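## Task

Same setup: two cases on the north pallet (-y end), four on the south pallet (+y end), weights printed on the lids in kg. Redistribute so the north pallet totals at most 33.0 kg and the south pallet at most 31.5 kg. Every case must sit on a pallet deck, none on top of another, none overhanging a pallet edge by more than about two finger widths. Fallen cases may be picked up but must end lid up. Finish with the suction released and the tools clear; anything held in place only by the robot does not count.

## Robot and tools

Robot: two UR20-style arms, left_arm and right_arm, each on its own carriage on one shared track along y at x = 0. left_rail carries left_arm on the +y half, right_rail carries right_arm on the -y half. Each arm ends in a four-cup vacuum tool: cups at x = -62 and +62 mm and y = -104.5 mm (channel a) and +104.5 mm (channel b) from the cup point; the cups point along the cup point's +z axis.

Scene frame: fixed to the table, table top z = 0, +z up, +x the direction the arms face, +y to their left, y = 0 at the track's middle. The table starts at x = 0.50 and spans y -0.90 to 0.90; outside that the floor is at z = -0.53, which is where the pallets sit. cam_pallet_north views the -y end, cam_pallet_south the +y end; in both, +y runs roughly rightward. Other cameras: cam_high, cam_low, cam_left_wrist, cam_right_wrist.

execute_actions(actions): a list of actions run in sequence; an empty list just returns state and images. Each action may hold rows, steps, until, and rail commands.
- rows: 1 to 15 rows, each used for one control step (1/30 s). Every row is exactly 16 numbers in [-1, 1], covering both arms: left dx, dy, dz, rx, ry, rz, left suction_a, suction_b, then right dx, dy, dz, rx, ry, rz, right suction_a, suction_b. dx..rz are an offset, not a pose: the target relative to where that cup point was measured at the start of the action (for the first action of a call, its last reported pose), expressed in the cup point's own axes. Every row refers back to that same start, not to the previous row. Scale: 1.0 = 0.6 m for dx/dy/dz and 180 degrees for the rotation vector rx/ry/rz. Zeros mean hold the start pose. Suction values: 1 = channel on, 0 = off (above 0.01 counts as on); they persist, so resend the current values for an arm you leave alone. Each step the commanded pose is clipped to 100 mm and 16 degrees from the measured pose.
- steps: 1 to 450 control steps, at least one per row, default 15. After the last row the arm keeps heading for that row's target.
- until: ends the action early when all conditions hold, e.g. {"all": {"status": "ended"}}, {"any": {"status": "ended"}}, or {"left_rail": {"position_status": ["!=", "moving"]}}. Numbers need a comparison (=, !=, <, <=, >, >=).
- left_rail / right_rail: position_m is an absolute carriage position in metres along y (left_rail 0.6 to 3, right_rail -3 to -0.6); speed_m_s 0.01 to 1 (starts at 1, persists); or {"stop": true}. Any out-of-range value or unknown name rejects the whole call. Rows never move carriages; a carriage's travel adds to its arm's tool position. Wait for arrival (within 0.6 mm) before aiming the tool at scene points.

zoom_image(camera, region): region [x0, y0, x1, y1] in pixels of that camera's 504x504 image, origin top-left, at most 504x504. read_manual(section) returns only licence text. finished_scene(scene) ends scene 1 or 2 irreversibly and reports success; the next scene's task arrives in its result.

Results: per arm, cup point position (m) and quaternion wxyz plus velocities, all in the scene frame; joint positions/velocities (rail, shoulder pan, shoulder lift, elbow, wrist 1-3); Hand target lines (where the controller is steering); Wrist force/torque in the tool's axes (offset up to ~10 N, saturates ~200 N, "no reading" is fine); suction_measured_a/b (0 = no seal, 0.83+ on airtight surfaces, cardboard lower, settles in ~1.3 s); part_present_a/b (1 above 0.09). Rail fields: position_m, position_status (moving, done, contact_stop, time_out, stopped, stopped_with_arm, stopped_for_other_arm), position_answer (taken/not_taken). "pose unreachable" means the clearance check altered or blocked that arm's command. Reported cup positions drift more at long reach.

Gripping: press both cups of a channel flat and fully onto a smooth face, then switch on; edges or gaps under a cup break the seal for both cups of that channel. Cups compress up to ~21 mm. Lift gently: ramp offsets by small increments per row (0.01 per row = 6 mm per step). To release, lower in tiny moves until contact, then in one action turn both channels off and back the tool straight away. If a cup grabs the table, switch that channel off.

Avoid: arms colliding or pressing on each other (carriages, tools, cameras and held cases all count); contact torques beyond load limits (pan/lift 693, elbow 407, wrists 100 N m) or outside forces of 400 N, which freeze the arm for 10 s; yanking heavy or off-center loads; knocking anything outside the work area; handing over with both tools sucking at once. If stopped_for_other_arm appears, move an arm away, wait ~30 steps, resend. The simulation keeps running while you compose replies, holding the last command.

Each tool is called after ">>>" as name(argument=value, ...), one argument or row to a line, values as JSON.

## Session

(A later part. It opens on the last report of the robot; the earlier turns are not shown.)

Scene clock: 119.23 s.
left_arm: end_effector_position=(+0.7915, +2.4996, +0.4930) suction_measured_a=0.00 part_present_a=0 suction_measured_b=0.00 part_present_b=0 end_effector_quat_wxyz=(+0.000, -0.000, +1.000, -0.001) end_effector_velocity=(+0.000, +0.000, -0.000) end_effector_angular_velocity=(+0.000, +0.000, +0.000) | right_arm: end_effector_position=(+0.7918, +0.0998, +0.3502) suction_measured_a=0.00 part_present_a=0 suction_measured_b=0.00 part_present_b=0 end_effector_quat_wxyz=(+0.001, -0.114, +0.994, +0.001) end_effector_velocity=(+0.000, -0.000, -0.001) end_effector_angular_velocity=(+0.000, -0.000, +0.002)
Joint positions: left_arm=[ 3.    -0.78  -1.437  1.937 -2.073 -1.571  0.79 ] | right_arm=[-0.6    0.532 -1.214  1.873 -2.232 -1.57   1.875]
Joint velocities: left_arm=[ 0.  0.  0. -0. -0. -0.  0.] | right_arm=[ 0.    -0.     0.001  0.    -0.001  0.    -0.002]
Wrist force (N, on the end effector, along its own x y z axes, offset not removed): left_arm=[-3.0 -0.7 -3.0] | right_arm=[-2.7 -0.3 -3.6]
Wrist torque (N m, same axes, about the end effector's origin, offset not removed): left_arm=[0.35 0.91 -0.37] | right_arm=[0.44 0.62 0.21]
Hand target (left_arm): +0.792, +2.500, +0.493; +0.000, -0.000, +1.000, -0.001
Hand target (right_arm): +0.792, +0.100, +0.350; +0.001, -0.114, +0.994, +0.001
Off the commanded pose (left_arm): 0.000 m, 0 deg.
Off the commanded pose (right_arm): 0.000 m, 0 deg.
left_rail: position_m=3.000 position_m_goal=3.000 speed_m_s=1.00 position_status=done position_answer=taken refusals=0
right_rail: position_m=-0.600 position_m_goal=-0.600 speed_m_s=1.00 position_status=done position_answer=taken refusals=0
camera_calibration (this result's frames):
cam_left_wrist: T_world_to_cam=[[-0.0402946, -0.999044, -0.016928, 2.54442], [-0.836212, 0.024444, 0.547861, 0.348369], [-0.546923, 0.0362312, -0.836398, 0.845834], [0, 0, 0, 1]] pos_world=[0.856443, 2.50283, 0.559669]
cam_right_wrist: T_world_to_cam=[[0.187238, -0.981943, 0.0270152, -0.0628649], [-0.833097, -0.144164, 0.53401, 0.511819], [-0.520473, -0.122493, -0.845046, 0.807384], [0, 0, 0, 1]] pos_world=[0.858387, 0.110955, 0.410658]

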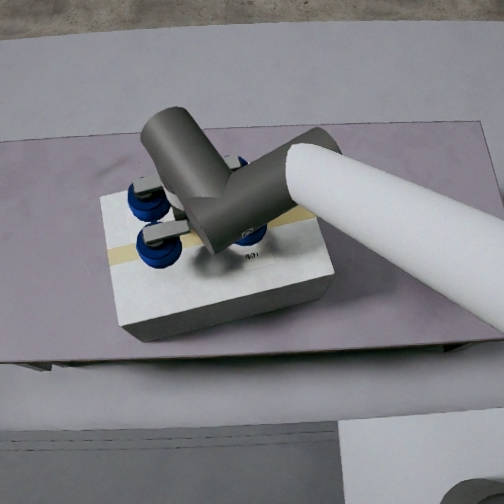

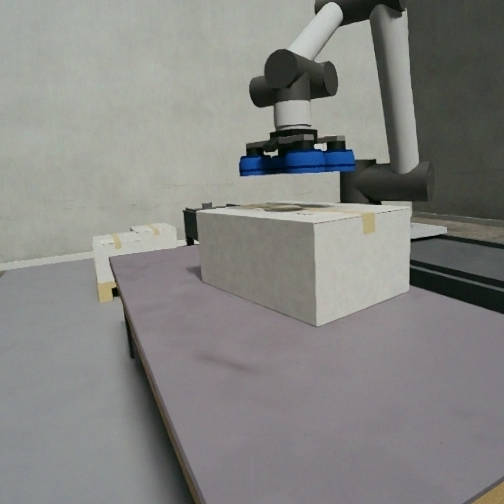

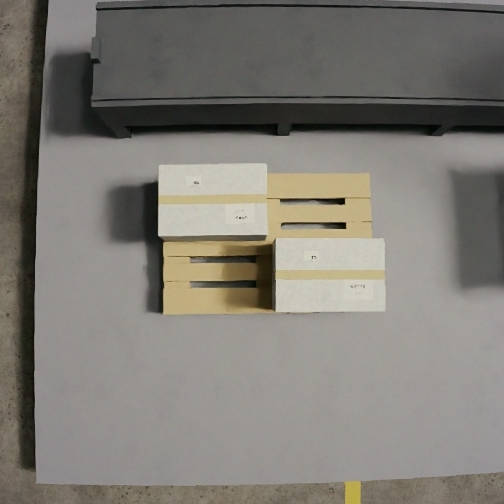

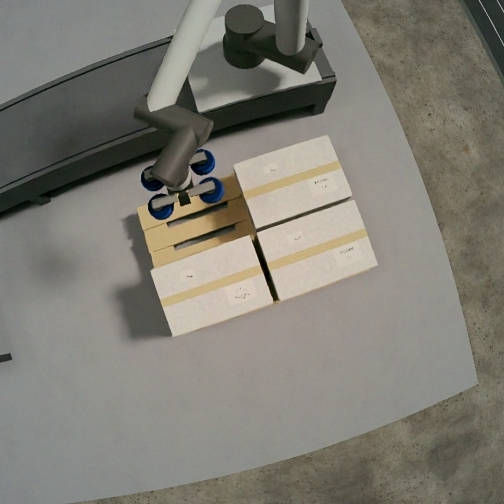

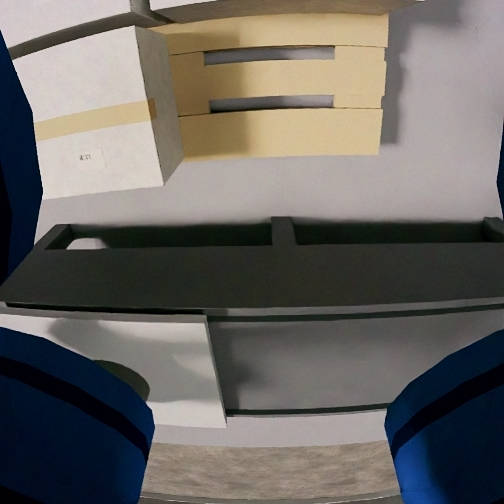

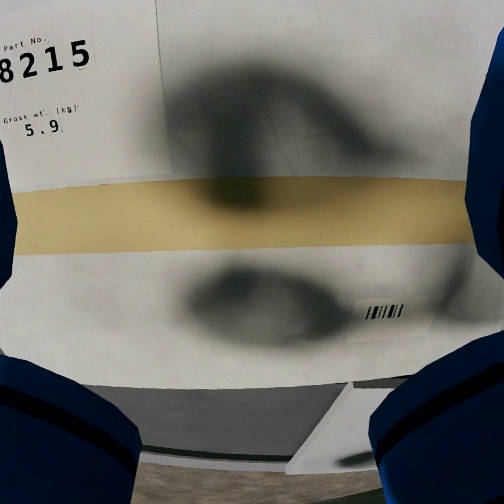

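>>> execute_actions(
  actions=[
    {"rows":[[0,0,0,0,0,0,0,0,0,0,0.08,0,0,0,1,1],[0,0,0,0,0,0,0,0,0,0,0.165,0,0,0,1,1]],"steps":55},
  ],
)

Scene clock: 124.63 s.
left_arm: end_effector_position=(+0.7915, +2.4996, +0.4930) suction_measured_a=0.00 part_present_a=0 suction_measured_b=0.00 part_present_b=0 end_effector_quat_wxyz=(+0.000, -0.000, +1.000, -0.001) end_effector_velocity=(+0.000, -0.000, +0.000) end_effector_angular_velocity=(-0.000, -0.000, -0.000) | right_arm: end_effector_position=(+0.7920, +0.0999, +0.2511) suction_measured_a=0.00 part_present_a=0 suction_measured_b=0.00 part_present_b=0 end_effector_quat_wxyz=(+0.001, -0.114, +0.994, +0.001) end_effector_velocity=(-0.000, -0.000, -0.000) end_effector_angular_velocity=(-0.000, +0.000, -0.000)
Joint positions: left_arm=[ 3.    -0.78  -1.437  1.937 -2.073 -1.571  0.79 ] | right_arm=[-0.6    0.532 -1.133  1.924 -2.364 -1.57   1.875]
Joint velocities: left_arm=[ 0. -0. -0. -0.  0. -0. -0.] | right_arm=[ 0.  0.  0.  0. -0.  0.  0.]
Wrist force (N, on the end effector, along its own x y z axes, offset not removed): left_arm=[-1.9 0.0 -2.7] | right_arm=[0.9 2.8 -3.7]
Wrist torque (N m, same axes, about the end effector's origin, offset not removed): left_arm=[0.45 0.67 -0.40] | right_arm=[0.74 0.19 0.26]
Hand target (left_arm): +0.792, +2.500, +0.493; +0.000, -0.000, +1.000, -0.001
Hand target (right_arm): +0.792, +0.100, +0.251; +0.001, -0.114, +0.994, +0.001
Off the commanded pose (left_arm): 0.000 m, 0 deg.
Off the commanded pose (right_arm): 0.000 m, 0 deg.
left_rail: position_m=3.000 position_m_goal=3.000 speed_m_s=1.00 position_status=done position_answer=taken refusals=0
right_rail: position_m=-0.600 position_m_goal=-0.600 speed_m_s=1.00 position_status=done position_answer=taken refusals=0
camera_calibration (this result's frames):
cam_left_wrist: T_world_to_cam=[[-0.0402892, -0.999045, -0.0168883, 2.54441], [-0.836235, 0.0244628, 0.547825, 0.348319], [-0.546889, 0.036194, -0.836423, 0.845951], [0, 0, 0, 1]] pos_world=[0.856431, 2.50284, 0.559726]
cam_right_wrist: T_world_to_cam=[[0.187238, -0.981943, 0.0270145, -0.0601456], [-0.833098, -0.144164, 0.534009, 0.564961], [-0.520471, -0.122492, -0.845047, 0.723811], [0, 0, 0, 1]] pos_world=[0.858652, 0.111049, 0.311585]

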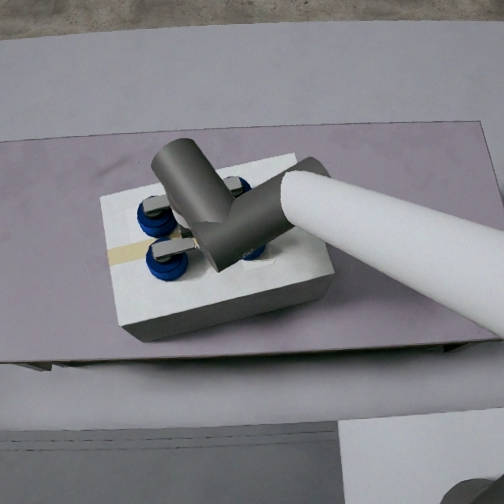

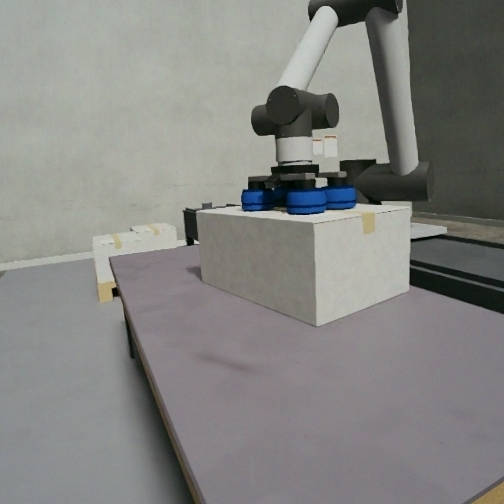

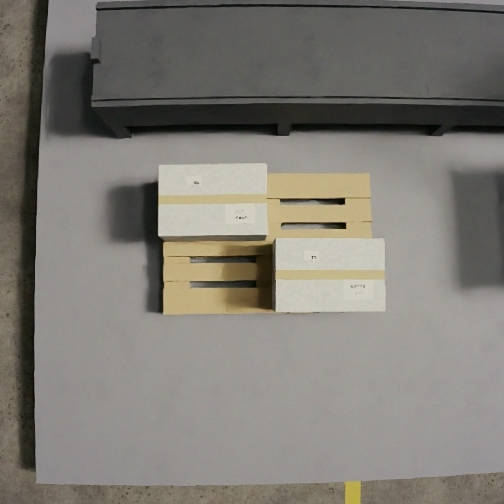

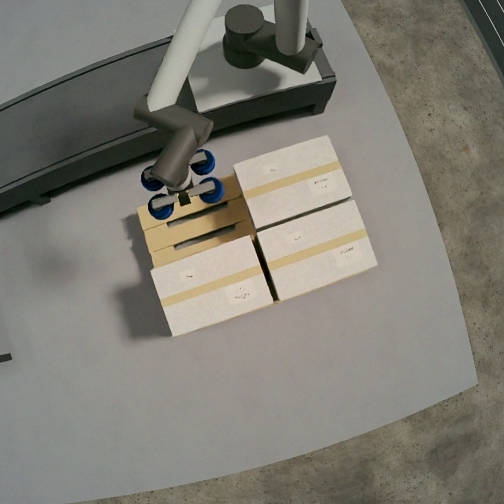

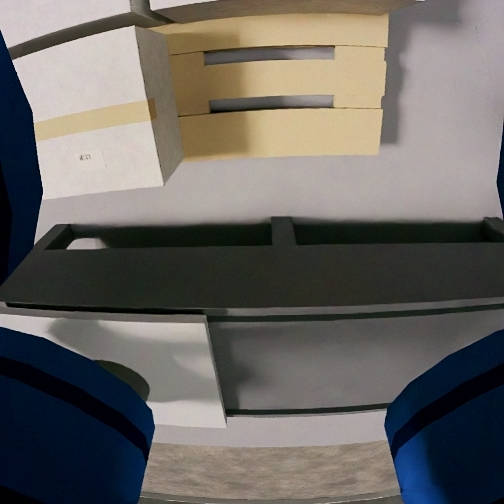

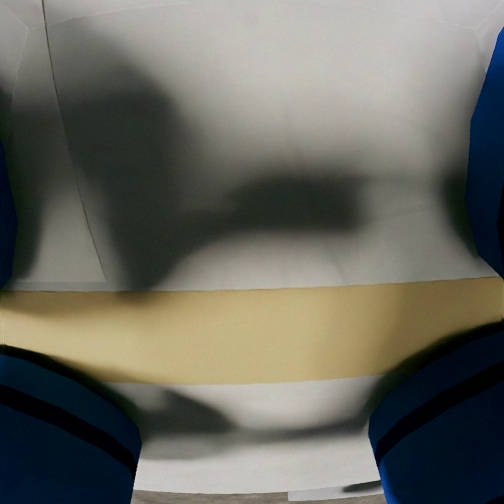

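>>> execute_actions(
  actions=[
    {"rows":[[0,0,0,0,0,0,0,0,0,0,0.025,0,0,0,1,1],[0,0,0,0,0,0,0,0,0,0,0.05,0,0,0,1,1]],"steps":50},
  ],
)

Scene clock: 139.17 s.
left_arm: end_effector_position=(+0.7915, +2.4996, +0.4930) suction_measured_a=0.00 part_present_a=0 suction_measured_b=0.00 part_present_b=0 end_effector_quat_wxyz=(+0.000, -0.000, +1.000, -0.001) end_effector_velocity=(+0.000, -0.000, -0.000) end_effector_angular_velocity=(+0.000, +0.000, -0.000) | right_arm: end_effector_position=(+0.7940, +0.1010, +0.2255) suction_measured_a=0.86 part_present_a=1 suction_measured_b=0.86 part_present_b=1 end_effector_quat_wxyz=(+0.004, -0.114, +0.994, +0.002) end_effector_velocity=(+0.000, -0.000, -0.000) end_effector_angular_velocity=(-0.000, -0.000, -0.000)
Joint positions: left_arm=[ 3.    -0.78  -1.437  1.937 -2.073 -1.571  0.79 ] | right_arm=[-0.6    0.532 -1.109  1.935 -2.404 -1.571  1.875]
Joint velocities: left_arm=[ 0. -0.  0.  0. -0. -0.  0.] | right_arm=[ 0. -0.  0. -0. -0. -0.  0.]
Wrist force (N, on the end effector, along its own x y z axes, offset not removed): left_arm=[0.1 -3.9 -2.8] | right_arm=[-1.9 0.1 -56.6]
Wrist torque (N m, same axes, about the end effector's origin, offset not removed): left_arm=[-0.13 0.40 -0.27] | right_arm=[-3.94 -0.12 0.19]
Hand target (left_arm): +0.791, +2.500, +0.493; +0.000, -0.000, +1.000, -0.001
Hand target (right_arm): +0.794, +0.101, +0.225; +0.003, -0.114, +0.994, +0.002
Off the commanded pose (left_arm): 0.000 m, 0 deg.
Off the commanded pose (right_arm): 0.005 m, 0 deg.
FORCE FAULT: contact force on the right arm reached its limit, and that arm stopped for 10 seconds. The contact can be on any part of that arm, not only on its tool. That arm's remaining commands of this call were not run. That arm holds still and accepts commands again. Move the arm away from the contact; if what it grips holds it there, let go first. Pushing or pulling that hard again can fault the arm again.
left_rail: position_m=3.000 position_m_goal=3.000 speed_m_s=1.00 position_status=done position_answer=taken refusals=0
right_rail: position_m=-0.600 position_m_goal=-0.600 speed_m_s=1.00 position_status=done position_answer=taken refusals=0
camera_calibration (this result's frames):
cam_left_wrist: T_world_to_cam=[[-0.040294, -0.999045, -0.0168849, 2.54441], [-0.836237, 0.0244688, 0.547822, 0.348305], [-0.546885, 0.0361937, -0.836425, 0.845954], [0, 0, 0, 1]] pos_world=[0.85643, 2.50284, 0.55973]
cam_right_wrist: T_world_to_cam=[[0.18711, -0.982017, 0.0251509, -0.0581773], [-0.83566, -0.14566, 0.52958, 0.58361], [-0.516393, -0.120107, -0.847887, 0.700518], [0, 0, 0, 1]] pos_world=[0.860328, 0.112015, 0.286355]

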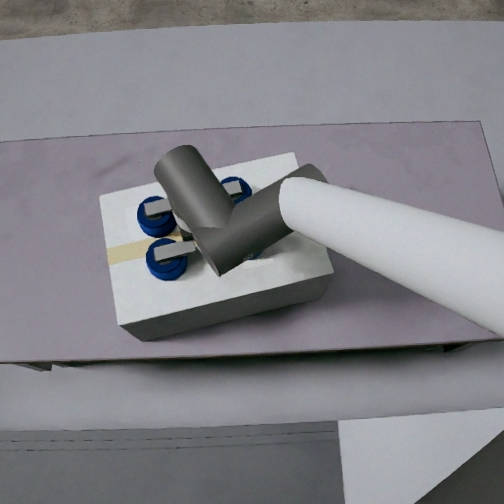

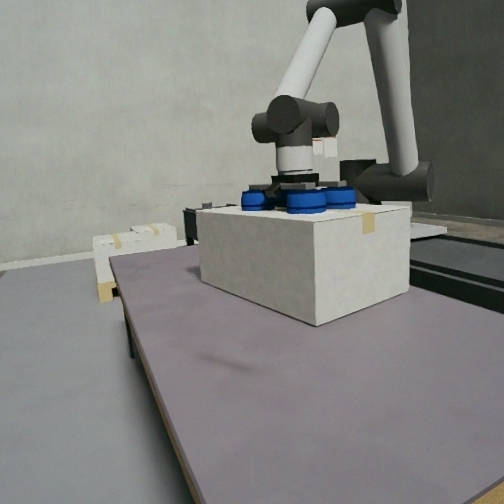

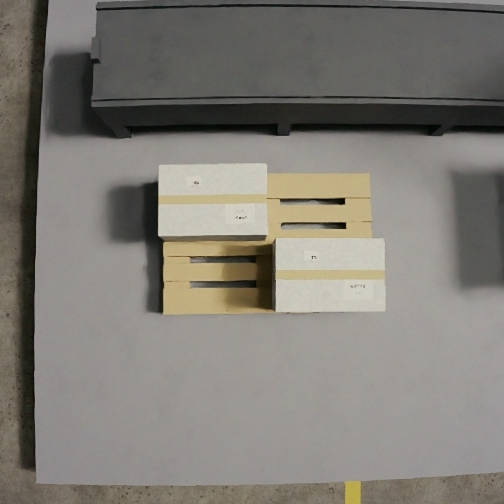

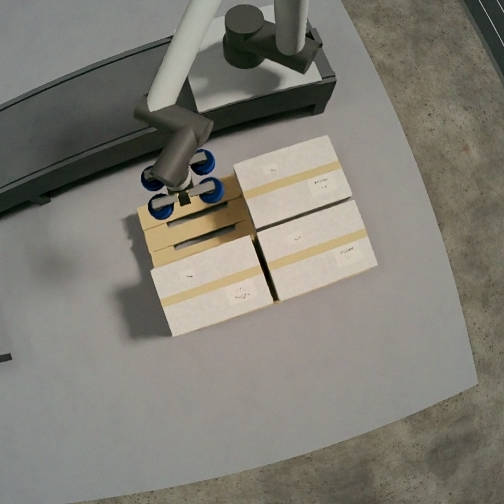

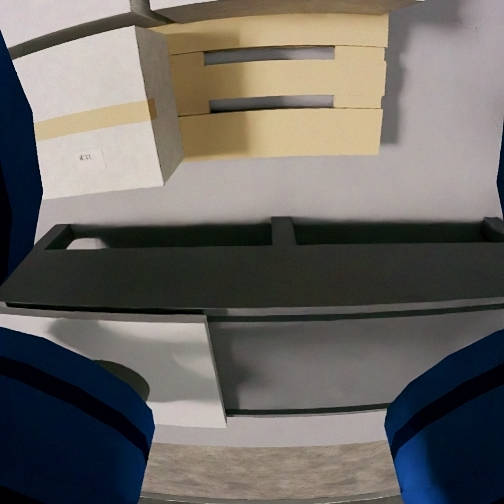

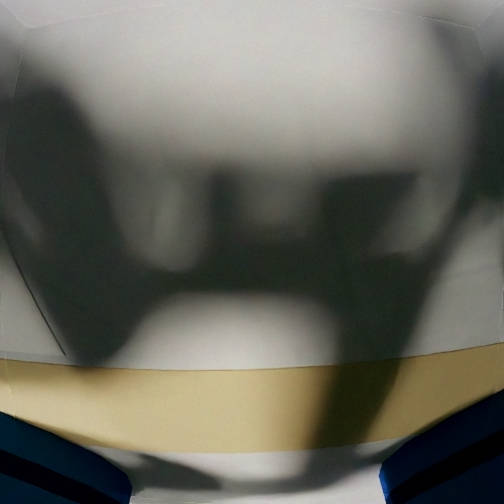

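>>> execute_actions(
  actions=[
    {"rows":[[0,0,0,0,0,0,0,0,0,0,-0.1,0,0,0,1,1],[0,0,0,0,0,0,0,0,0,0,-0.2,0,0,0,1,1],[0,0,0,0,0,0,0,0,0,0,-0.33,0,0,0,1,1]],"steps":30},
    {"rows":[[0,0,0,0,0,0,0,0,0,0,0,0,0,0.072,1,1]],"right_rail":{"position_m":-3.0},"steps":150,"until":{"right_rail":{"position_status":["!=","moving"]}}},
    {"rows":[[0,0,0,0,0,0,0,0,-0.04,0,0.25,0,0,0,1,1],[0,0,0,0,0,0,0,0,-0.04,0,0.5,0,0,0,1,1],[0,0,0,0,0,0,0,0,-0.04,0,0.75,0,0,0,1,1],[0,0,0,0,0,0,0,0,-0.04,0,0.9,0,0,0,1,1]],"steps":60},
  ],
)

Scene clock: 160.50 s.
left_arm: end_effector_position=(+0.7915, +2.4996, +0.4930) suction_measured_a=0.00 part_present_a=0 suction_measured_b=0.00 part_present_b=0 end_effector_quat_wxyz=(+0.000, -0.000, +1.000, -0.001) end_effector_velocity=(-0.000, +0.000, +0.000) end_effector_angular_velocity=(-0.000, -0.000, +0.000) | right_arm: end_effector_position=(+0.7998, -2.3088, +0.1198) suction_measured_a=0.86 part_present_a=1 suction_measured_b=0.86 part_present_b=1 end_effector_quat_wxyz=(+0.005, -0.000, +1.000, -0.002) end_effector_velocity=(+0.000, -0.000, -0.000) end_effector_angular_velocity=(-0.000, +0.000, -0.000)
Joint positions: left_arm=[ 3.    -0.78  -1.437  1.937 -2.073 -1.571  0.79 ] | right_arm=[-3.     0.524 -1.007  1.969 -2.538 -1.579  2.094]
Joint velocities: left_arm=[ 0.  0. -0.  0. -0.  0. -0.] | right_arm=[ 0. -0.  0. -0. -0. -0.  0.]
Wrist force (N, on the end effector, along its own x y z axes, offset not removed): left_arm=[-9.9 -5.7 2.2] | right_arm=[3.8 -3.6 -60.5]
Wrist torque (N m, same axes, about the end effector's origin, offset not removed): left_arm=[-0.15 1.70 -0.47] | right_arm=[-3.39 -0.15 0.37]
Hand target (left_arm): +0.791, +2.500, +0.493; +0.000, -0.000, +1.000, -0.001
Hand target (right_arm): +0.799, -2.309, +0.119; +0.004, -0.000, +1.000, -0.003
Off the commanded pose (left_arm): 0.000 m, 0 deg.
Off the commanded pose (right_arm): 0.238 m, 1 deg.
FORCE FAULT: contact force on the right arm reached its limit, and that arm stopped for 10 seconds. The contact can be on any part of that arm, not only on its tool. That arm's remaining commands of this call were not run. That arm holds still and accepts commands again. Move the arm away from the contact; if what it grips holds it there, let go first. Pushing or pulling that hard again can fault the arm again.
left_rail: position_m=3.000 position_m_goal=3.000 speed_m_s=1.00 position_status=done position_answer=taken refusals=0
right_rail: position_m=-3.000 position_m_goal=-3.000 speed_m_s=1.00 position_status=done position_answer=taken refusals=0
camera_calibration (this result's frames):
cam_left_wrist: T_world_to_cam=[[-0.0402939, -0.999045, -0.016885, 2.54441], [-0.836237, 0.0244687, 0.547822, 0.348306], [-0.546885, 0.0361937, -0.836425, 0.845954], [0, 0, 0, 1]] pos_world=[0.85643, 2.50284, 0.55973]
cam_right_wrist: T_world_to_cam=[[-0.0390281, -0.998712, 0.03241, -2.2816], [-0.847851, 0.0502622, 0.527846, 0.755791], [-0.528796, -0.00687799, -0.848721, 0.595886], [0, 0, 0, 1]] pos_world=[0.866854, -2.31255, 0.180746]

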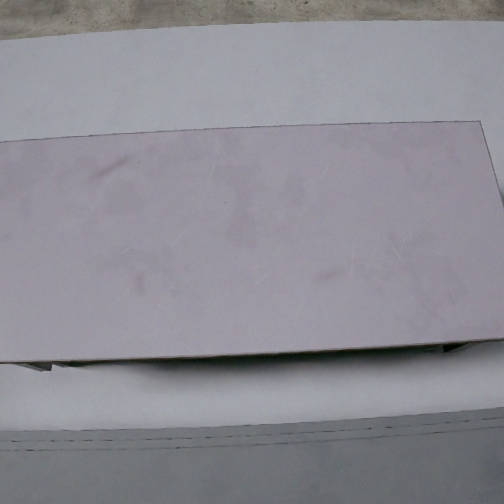

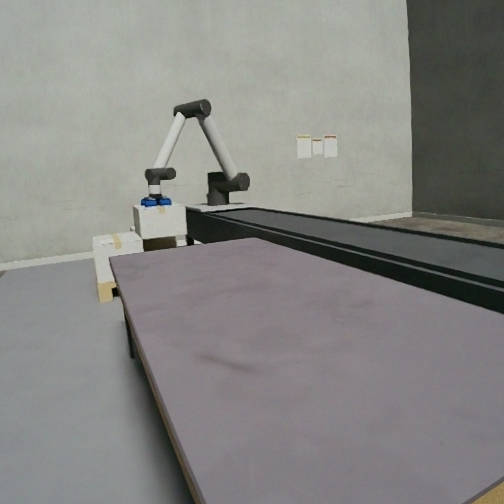

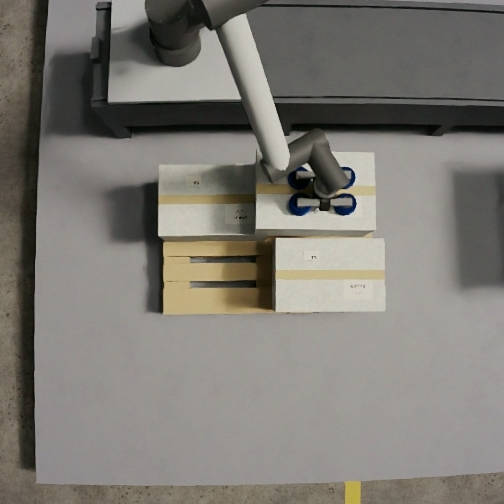

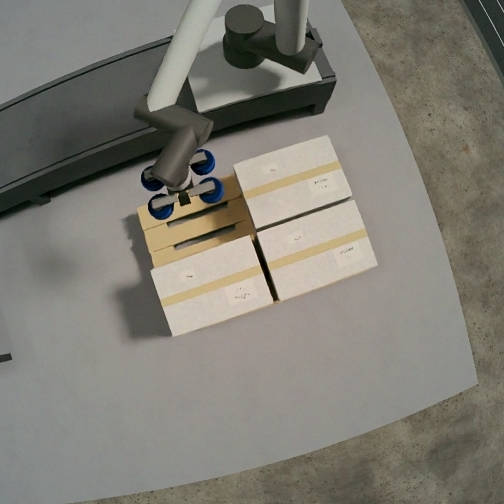

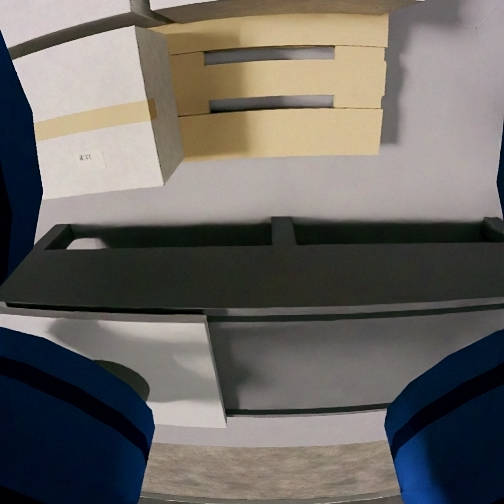

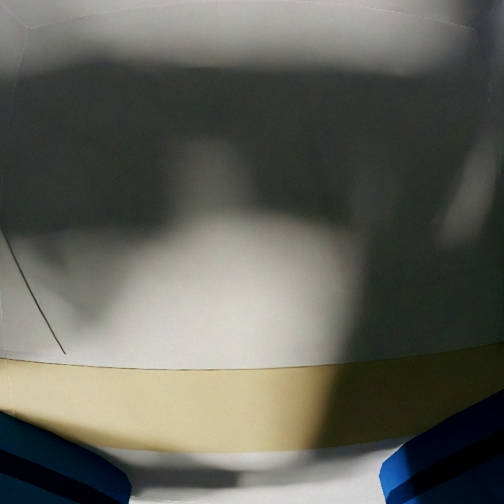

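>>> execute_actions(
  actions=[
    {"rows":[[0,0,0,0,0,0,0,0,0,0,-0.05,0,0,0,1,1]],"steps":15},
    {"rows":[[0,0,0,0,0,0,0,0,-0.02,0.12,0,0,0,0,1,1]],"steps":20},
    {"rows":[[0,0,0,0,0,0,0,0,0,0,0.15,0,0,0,1,1],[0,0,0,0,0,0,0,0,0,0,0.3,0,0,0,1,1],[0,0,0,0,0,0,0,0,0,0,0.43,0,0,0,1,1]],"steps":45},
  ],
)

Scene clock: 167.57 s.
left_arm: end_effector_position=(+0.7915, +2.4996, +0.4930) suction_measured_a=0.00 part_present_a=0 suction_measured_b=0.00 part_present_b=0 end_effector_quat_wxyz=(+0.000, -0.000, +1.000, -0.001) end_effector_velocity=(+0.000, -0.000, -0.000) end_effector_angular_velocity=(+0.000, +0.000, -0.000) | right_arm: end_effector_position=(+0.8137, -2.2389, -0.1097) suction_measured_a=0.86 part_present_a=1 suction_measured_b=0.86 part_present_b=1 end_effector_quat_wxyz=(+0.005, -0.000, +1.000, -0.002) end_effector_velocity=(+0.000, +0.000, -0.000) end_effector_angular_velocity=(+0.000, -0.000, +0.000)
Joint positions: left_arm=[ 3.    -0.78  -1.437  1.937 -2.073 -1.571  0.79 ] | right_arm=[-3.     0.573 -0.723  1.886 -2.739 -1.58   2.143]
Joint velocities: left_arm=[ 0.  0.  0. -0.  0. -0.  0.] | right_arm=[ 0.  0.  0. -0. -0. -0.  0.]
Wrist force (N, on the end effector, along its own x y z axes, offset not removed): left_arm=[-3.0 -9.4 -4.2] | right_arm=[21.5 0.4 -62.0]
Wrist torque (N m, same axes, about the end effector's origin, offset not removed): left_arm=[-0.89 0.68 -0.30] | right_arm=[-4.47 4.17 -4.55]
Hand target (left_arm): +0.791, +2.500, +0.493; +0.000, -0.000, +1.000, -0.001
Hand target (right_arm): +0.814, -2.239, -0.110; +0.005, -0.000, +1.000, -0.002
Off the commanded pose (left_arm): 0.000 m, 0 deg.
Off the commanded pose (right_arm): 0.000 m, 0 deg.
left_rail: position_m=3.000 position_m_goal=3.000 speed_m_s=1.00 position_status=done position_answer=taken refusals=0
right_rail: position_m=-3.000 position_m_goal=-3.000 speed_m_s=1.00 position_status=done position_answer=taken refusals=0
camera_calibration (this result's frames):
cam_left_wrist: T_world_to_cam=[[-0.0402939, -0.999045, -0.0168849, 2.54441], [-0.836237, 0.0244687, 0.547822, 0.348306], [-0.546885, 0.0361937, -0.836425, 0.845954], [0, 0, 0, 1]] pos_world=[0.85643, 2.50284, 0.55973]
cam_right_wrist: T_world_to_cam=[[-0.0390218, -0.998714, 0.0323802, -2.2039], [-0.847851, 0.0502412, 0.527849, 0.885138], [-0.528797, -0.00685597, -0.848721, 0.408982], [0, 0, 0, 1]] pos_world=[0.880734, -2.24273, -0.0487452]

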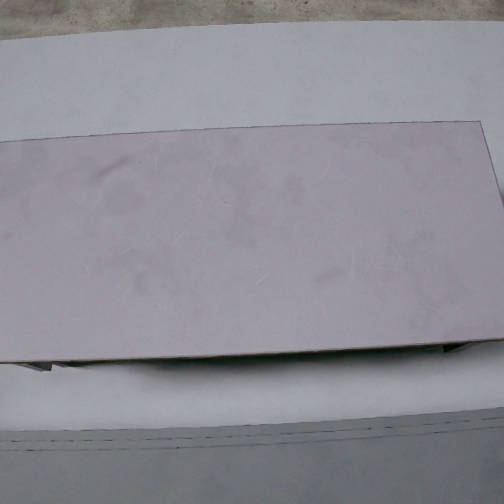

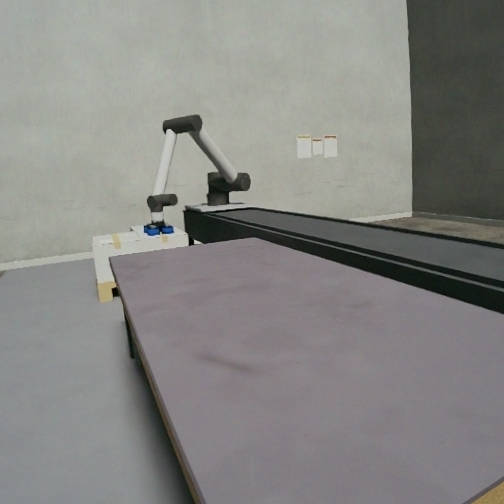

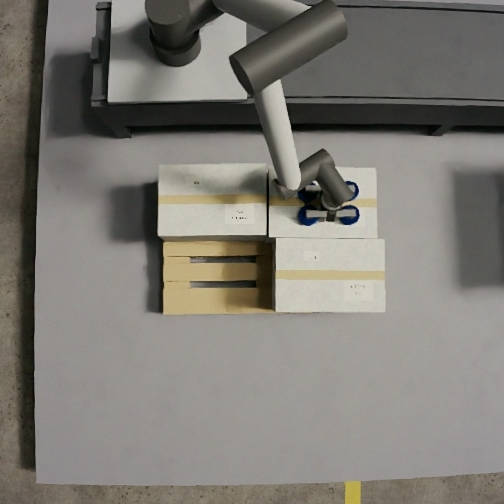

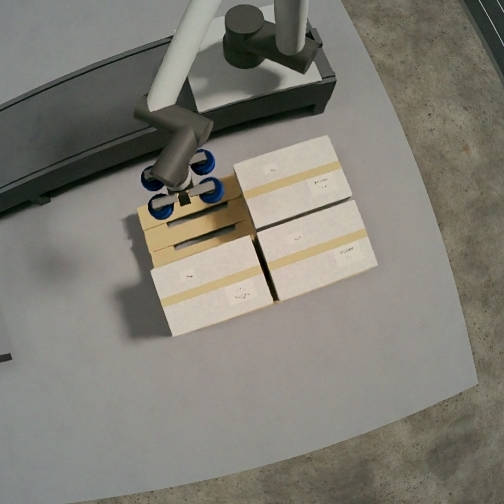

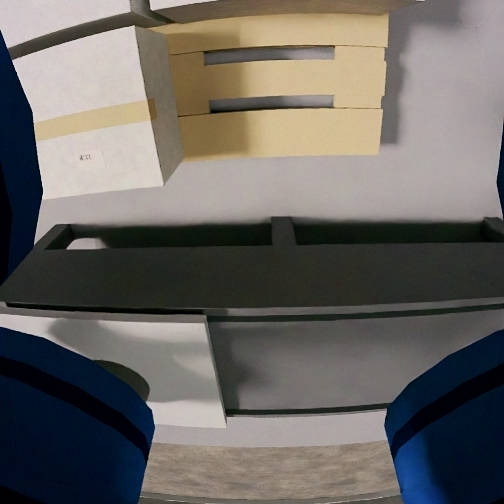

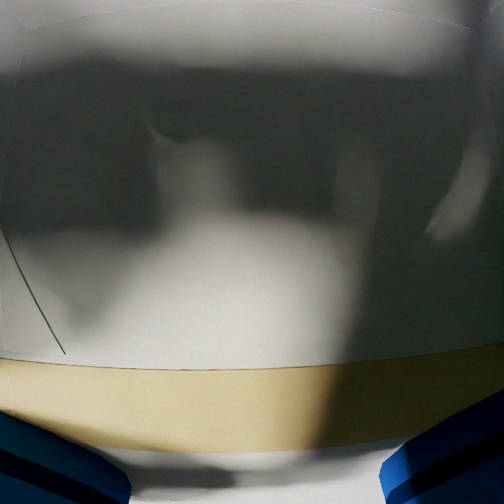

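>>> execute_actions(
  actions=[
    {"rows":[[0,0,0,0,0,0,0,0,0.02,0.01,0,0,0,0,1,1]],"steps":12},
    {"rows":[[0,0,0,0,0,0,0,0,0,0,0.07,0,0,0,1,1]],"steps":20},
  ],
)

Scene clock: 171.90 s.
left_arm: end_effector_position=(+0.7915, +2.4996, +0.4930) suction_measured_a=0.00 part_present_a=0 suction_measured_b=0.00 part_present_b=0 end_effector_quat_wxyz=(+0.000, -0.000, +1.000, -0.001) end_effector_velocity=(+0.000, +0.000, +0.000) end_effector_angular_velocity=(-0.000, -0.000, -0.000) | right_arm: end_effector_position=(+0.8030, -2.2336, -0.1515) suction_measured_a=0.86 part_present_a=1 suction_measured_b=0.86 part_present_b=1 end_effector_quat_wxyz=(+0.005, -0.000, +1.000, -0.002) end_effector_velocity=(+0.000, +0.000, -0.003) end_effector_angular_velocity=(+0.000, -0.000, -0.000)
Joint positions: left_arm=[ 3.    -0.78  -1.437  1.937 -2.073 -1.571  0.79 ] | right_arm=[-3.     0.582 -0.678  1.884 -2.782 -1.58   2.153]
Joint velocities: left_arm=[ 0.  0. -0.  0. -0. -0.  0.] | right_arm=[ 0.    -0.     0.004 -0.001 -0.003  0.    -0.   ]
Wrist force (N, on the end effector, along its own x y z axes, offset not removed): left_arm=[0.5 -2.6 -5.1] | right_arm=[-1.8 -4.4 -56.2]
Wrist torque (N m, same axes, about the end effector's origin, offset not removed): left_arm=[0.06 0.16 -0.48] | right_arm=[-4.49 -0.49 0.43]
Hand target (left_arm): +0.791, +2.500, +0.493; +0.000, -0.000, +1.000, -0.001
Hand target (right_arm): +0.803, -2.234, -0.152; +0.005, -0.000, +1.000, -0.002
Off the commanded pose (left_arm): 0.000 m, 0 deg.
Off the commanded pose (right_arm): 0.000 m, 0 deg.
left_rail: position_m=3.000 position_m_goal=3.000 speed_m_s=1.00 position_status=done position_answer=taken refusals=0
right_rail: position_m=-3.000 position_m_goal=-3.000 speed_m_s=1.00 position_status=done position_answer=taken refusals=0
camera_calibration (this result's frames):
cam_left_wrist: T_world_to_cam=[[-0.0402939, -0.999045, -0.0168848, 2.54441], [-0.836237, 0.0244688, 0.547821, 0.348306], [-0.546885, 0.0361936, -0.836425, 0.845955], [0, 0, 0, 1]] pos_world=[0.85643, 2.50284, 0.55973]
cam_right_wrist: T_world_to_cam=[[-0.039028, -0.998714, 0.0323491, -2.19762], [-0.847845, 0.0502301, 0.527859, 0.897814], [-0.528805, -0.00682577, -0.848716, 0.367968], [0, 0, 0, 1]] pos_world=[0.870022, -2.23738, -0.0905284]

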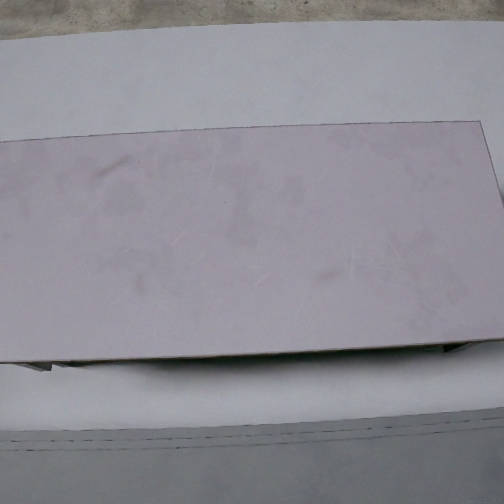

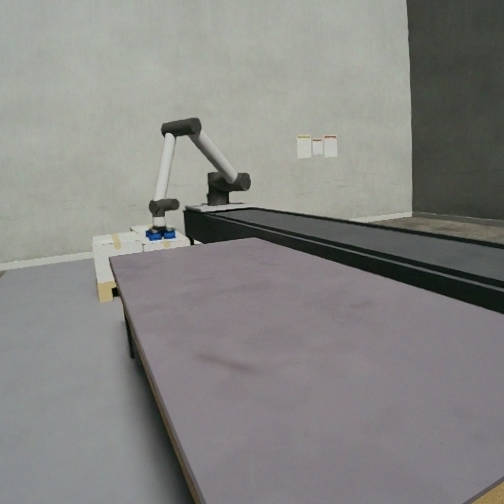

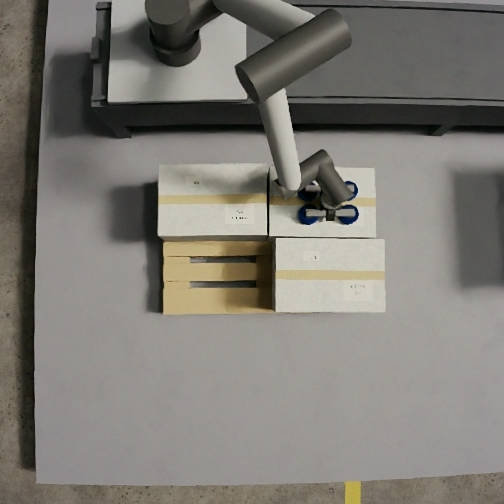

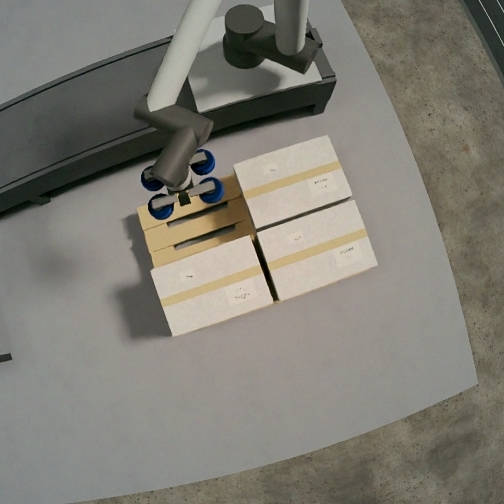

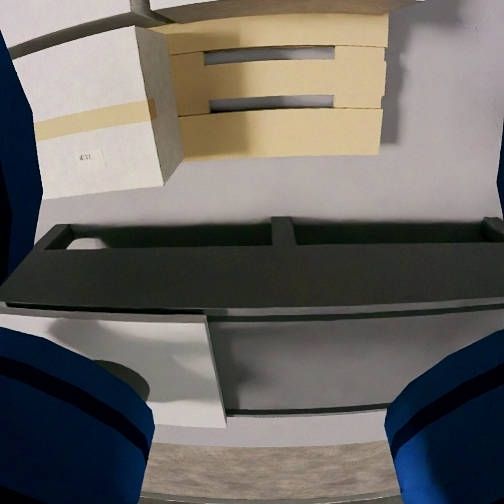

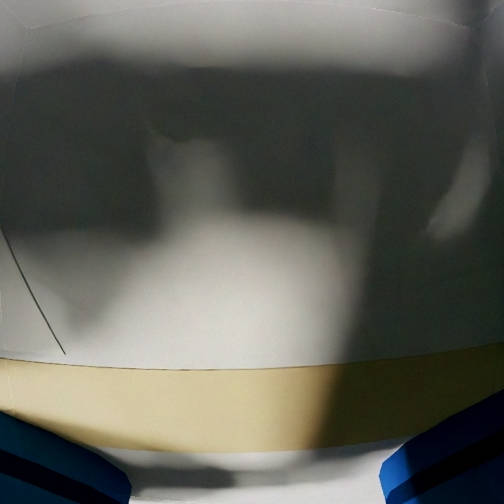

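>>> execute_actions(
  actions=[
    {"rows":[[0,0,0,0,0,0,0,0,0,0,0.012,0,0,0,1,1]],"steps":12},
    {"rows":[[-0.697,0.89,0.4,0,0,0,1,1,0,0,-0.5,0,0,0,0,0],[-0.697,0.89,0.4,0,0,0,1,1,0,0,-1,0,0,0,0,0]],"steps":60},
  ],
)

Scene clock: 179.27 s.
left_arm: end_effector_position=(+1.2082, +3.0331, +0.2539) suction_measured_a=0.00 part_present_a=0 suction_measured_b=0.00 part_present_b=0 end_effector_quat_wxyz=(+0.001, -0.000, +1.000, -0.000) end_effector_velocity=(+0.010, +0.006, -0.004) end_effector_angular_velocity=(-0.000, +0.001, -0.001) | right_arm: end_effector_position=(+0.7972, -2.2305, +0.4419) suction_measured_a=0.00 part_present_a=0 suction_measured_b=0.00 part_present_b=0 end_effector_quat_wxyz=(+0.005, -0.000, +1.000, -0.002) end_effector_velocity=(+0.000, -0.000, +0.002) end_effector_angular_velocity=(-0.000, +0.000, -0.000)
Joint positions: left_arm=[ 3.    -0.139 -0.999  1.681 -2.255 -1.571  1.431] | right_arm=[-3.     0.588 -1.223  1.735 -2.088 -1.58   2.158]
Joint velocities: left_arm=[ 0.     0.006  0.012 -0.016  0.005 -0.     0.007] | right_arm=[ 0.    -0.    -0.001 -0.001  0.002 -0.    -0.   ]
Wrist force (N, on the end effector, along its own x y z axes, offset not removed): left_arm=[-1.3 -3.4 -5.5] | right_arm=[2.0 0.0 -2.4]
Wrist torque (N m, same axes, about the end effector's origin, offset not removed): left_arm=[-0.15 0.62 -0.46] | right_arm=[0.35 0.11 0.14]
Hand target (left_arm): +1.210, +3.034, +0.253; +0.001, -0.000, +1.000, -0.001
Hand target (right_arm): +0.797, -2.230, +0.442; +0.005, -0.000, +1.000, -0.002
Off the commanded pose (left_arm): 0.002 m, 0 deg.
Off the commanded pose (right_arm): 0.001 m, 0 deg.
left_rail: position_m=3.000 position_m_goal=3.000 speed_m_s=1.00 position_status=done position_answer=taken refusals=0
right_rail: position_m=-3.000 position_m_goal=-3.000 speed_m_s=1.00 position_status=done position_answer=taken refusals=0
camera_calibration (this result's frames):
cam_left_wrist: T_world_to_cam=[[-0.0401973, -0.999033, -0.0177894, 3.09024], [-0.836918, 0.0239377, 0.546805, 0.817416], [-0.545851, 0.0368684, -0.837071, 0.851423], [0, 0, 0, 1]] pos_world=[1.27308, 3.03629, 0.320708]
cam_right_wrist: T_world_to_cam=[[-0.0390196, -0.998714, 0.0323825, -2.21395], [-0.847819, 0.0502409, 0.5279, 0.579488], [-0.528848, -0.00685602, -0.848689, 0.868519], [0, 0, 0, 1]] pos_world=[0.864228, -2.23426, 0.502884]

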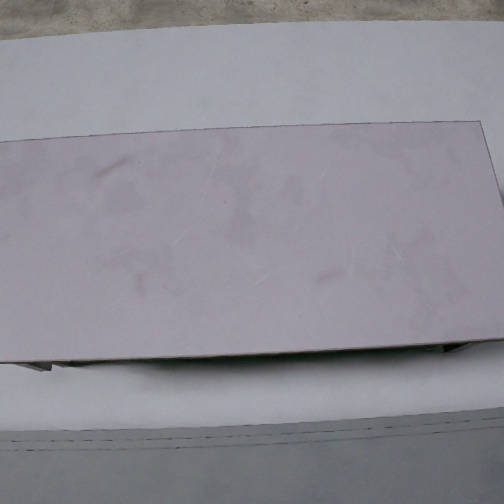

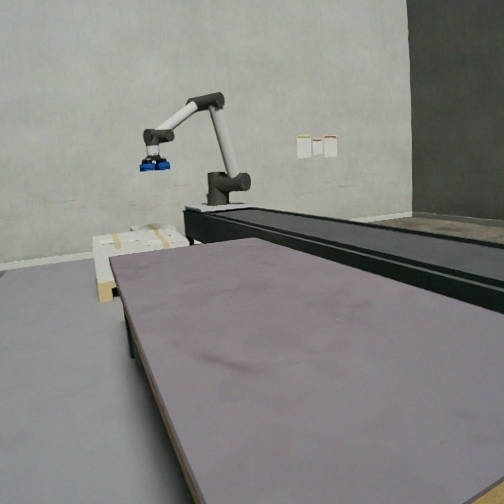

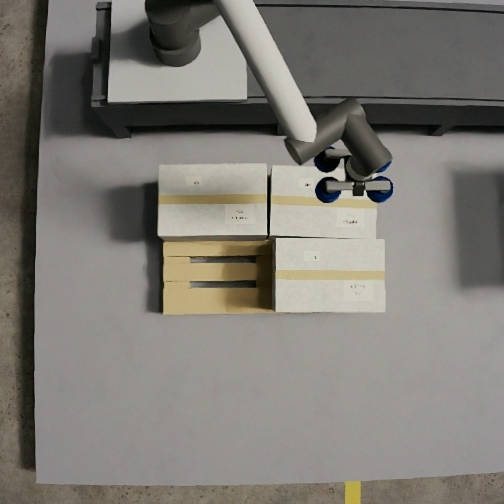

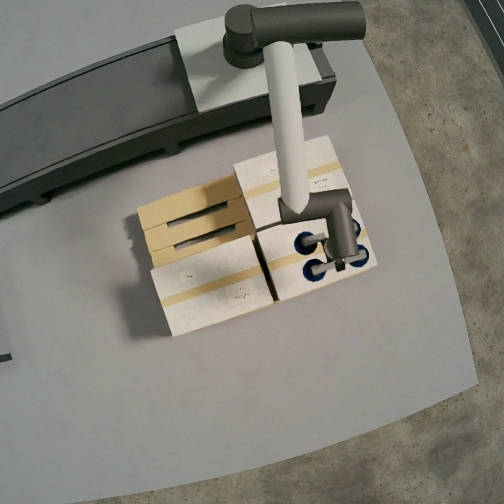

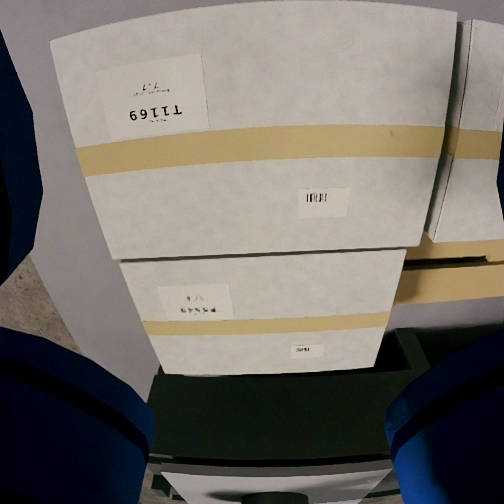

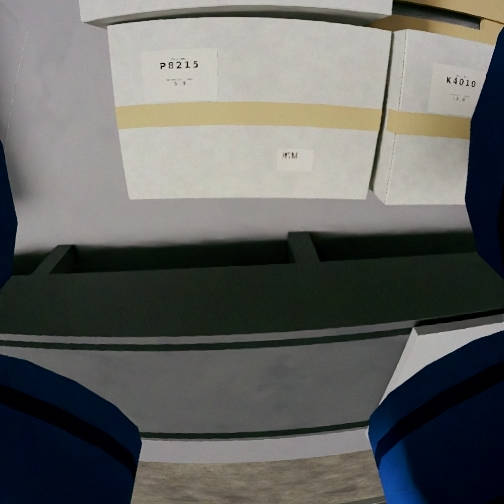

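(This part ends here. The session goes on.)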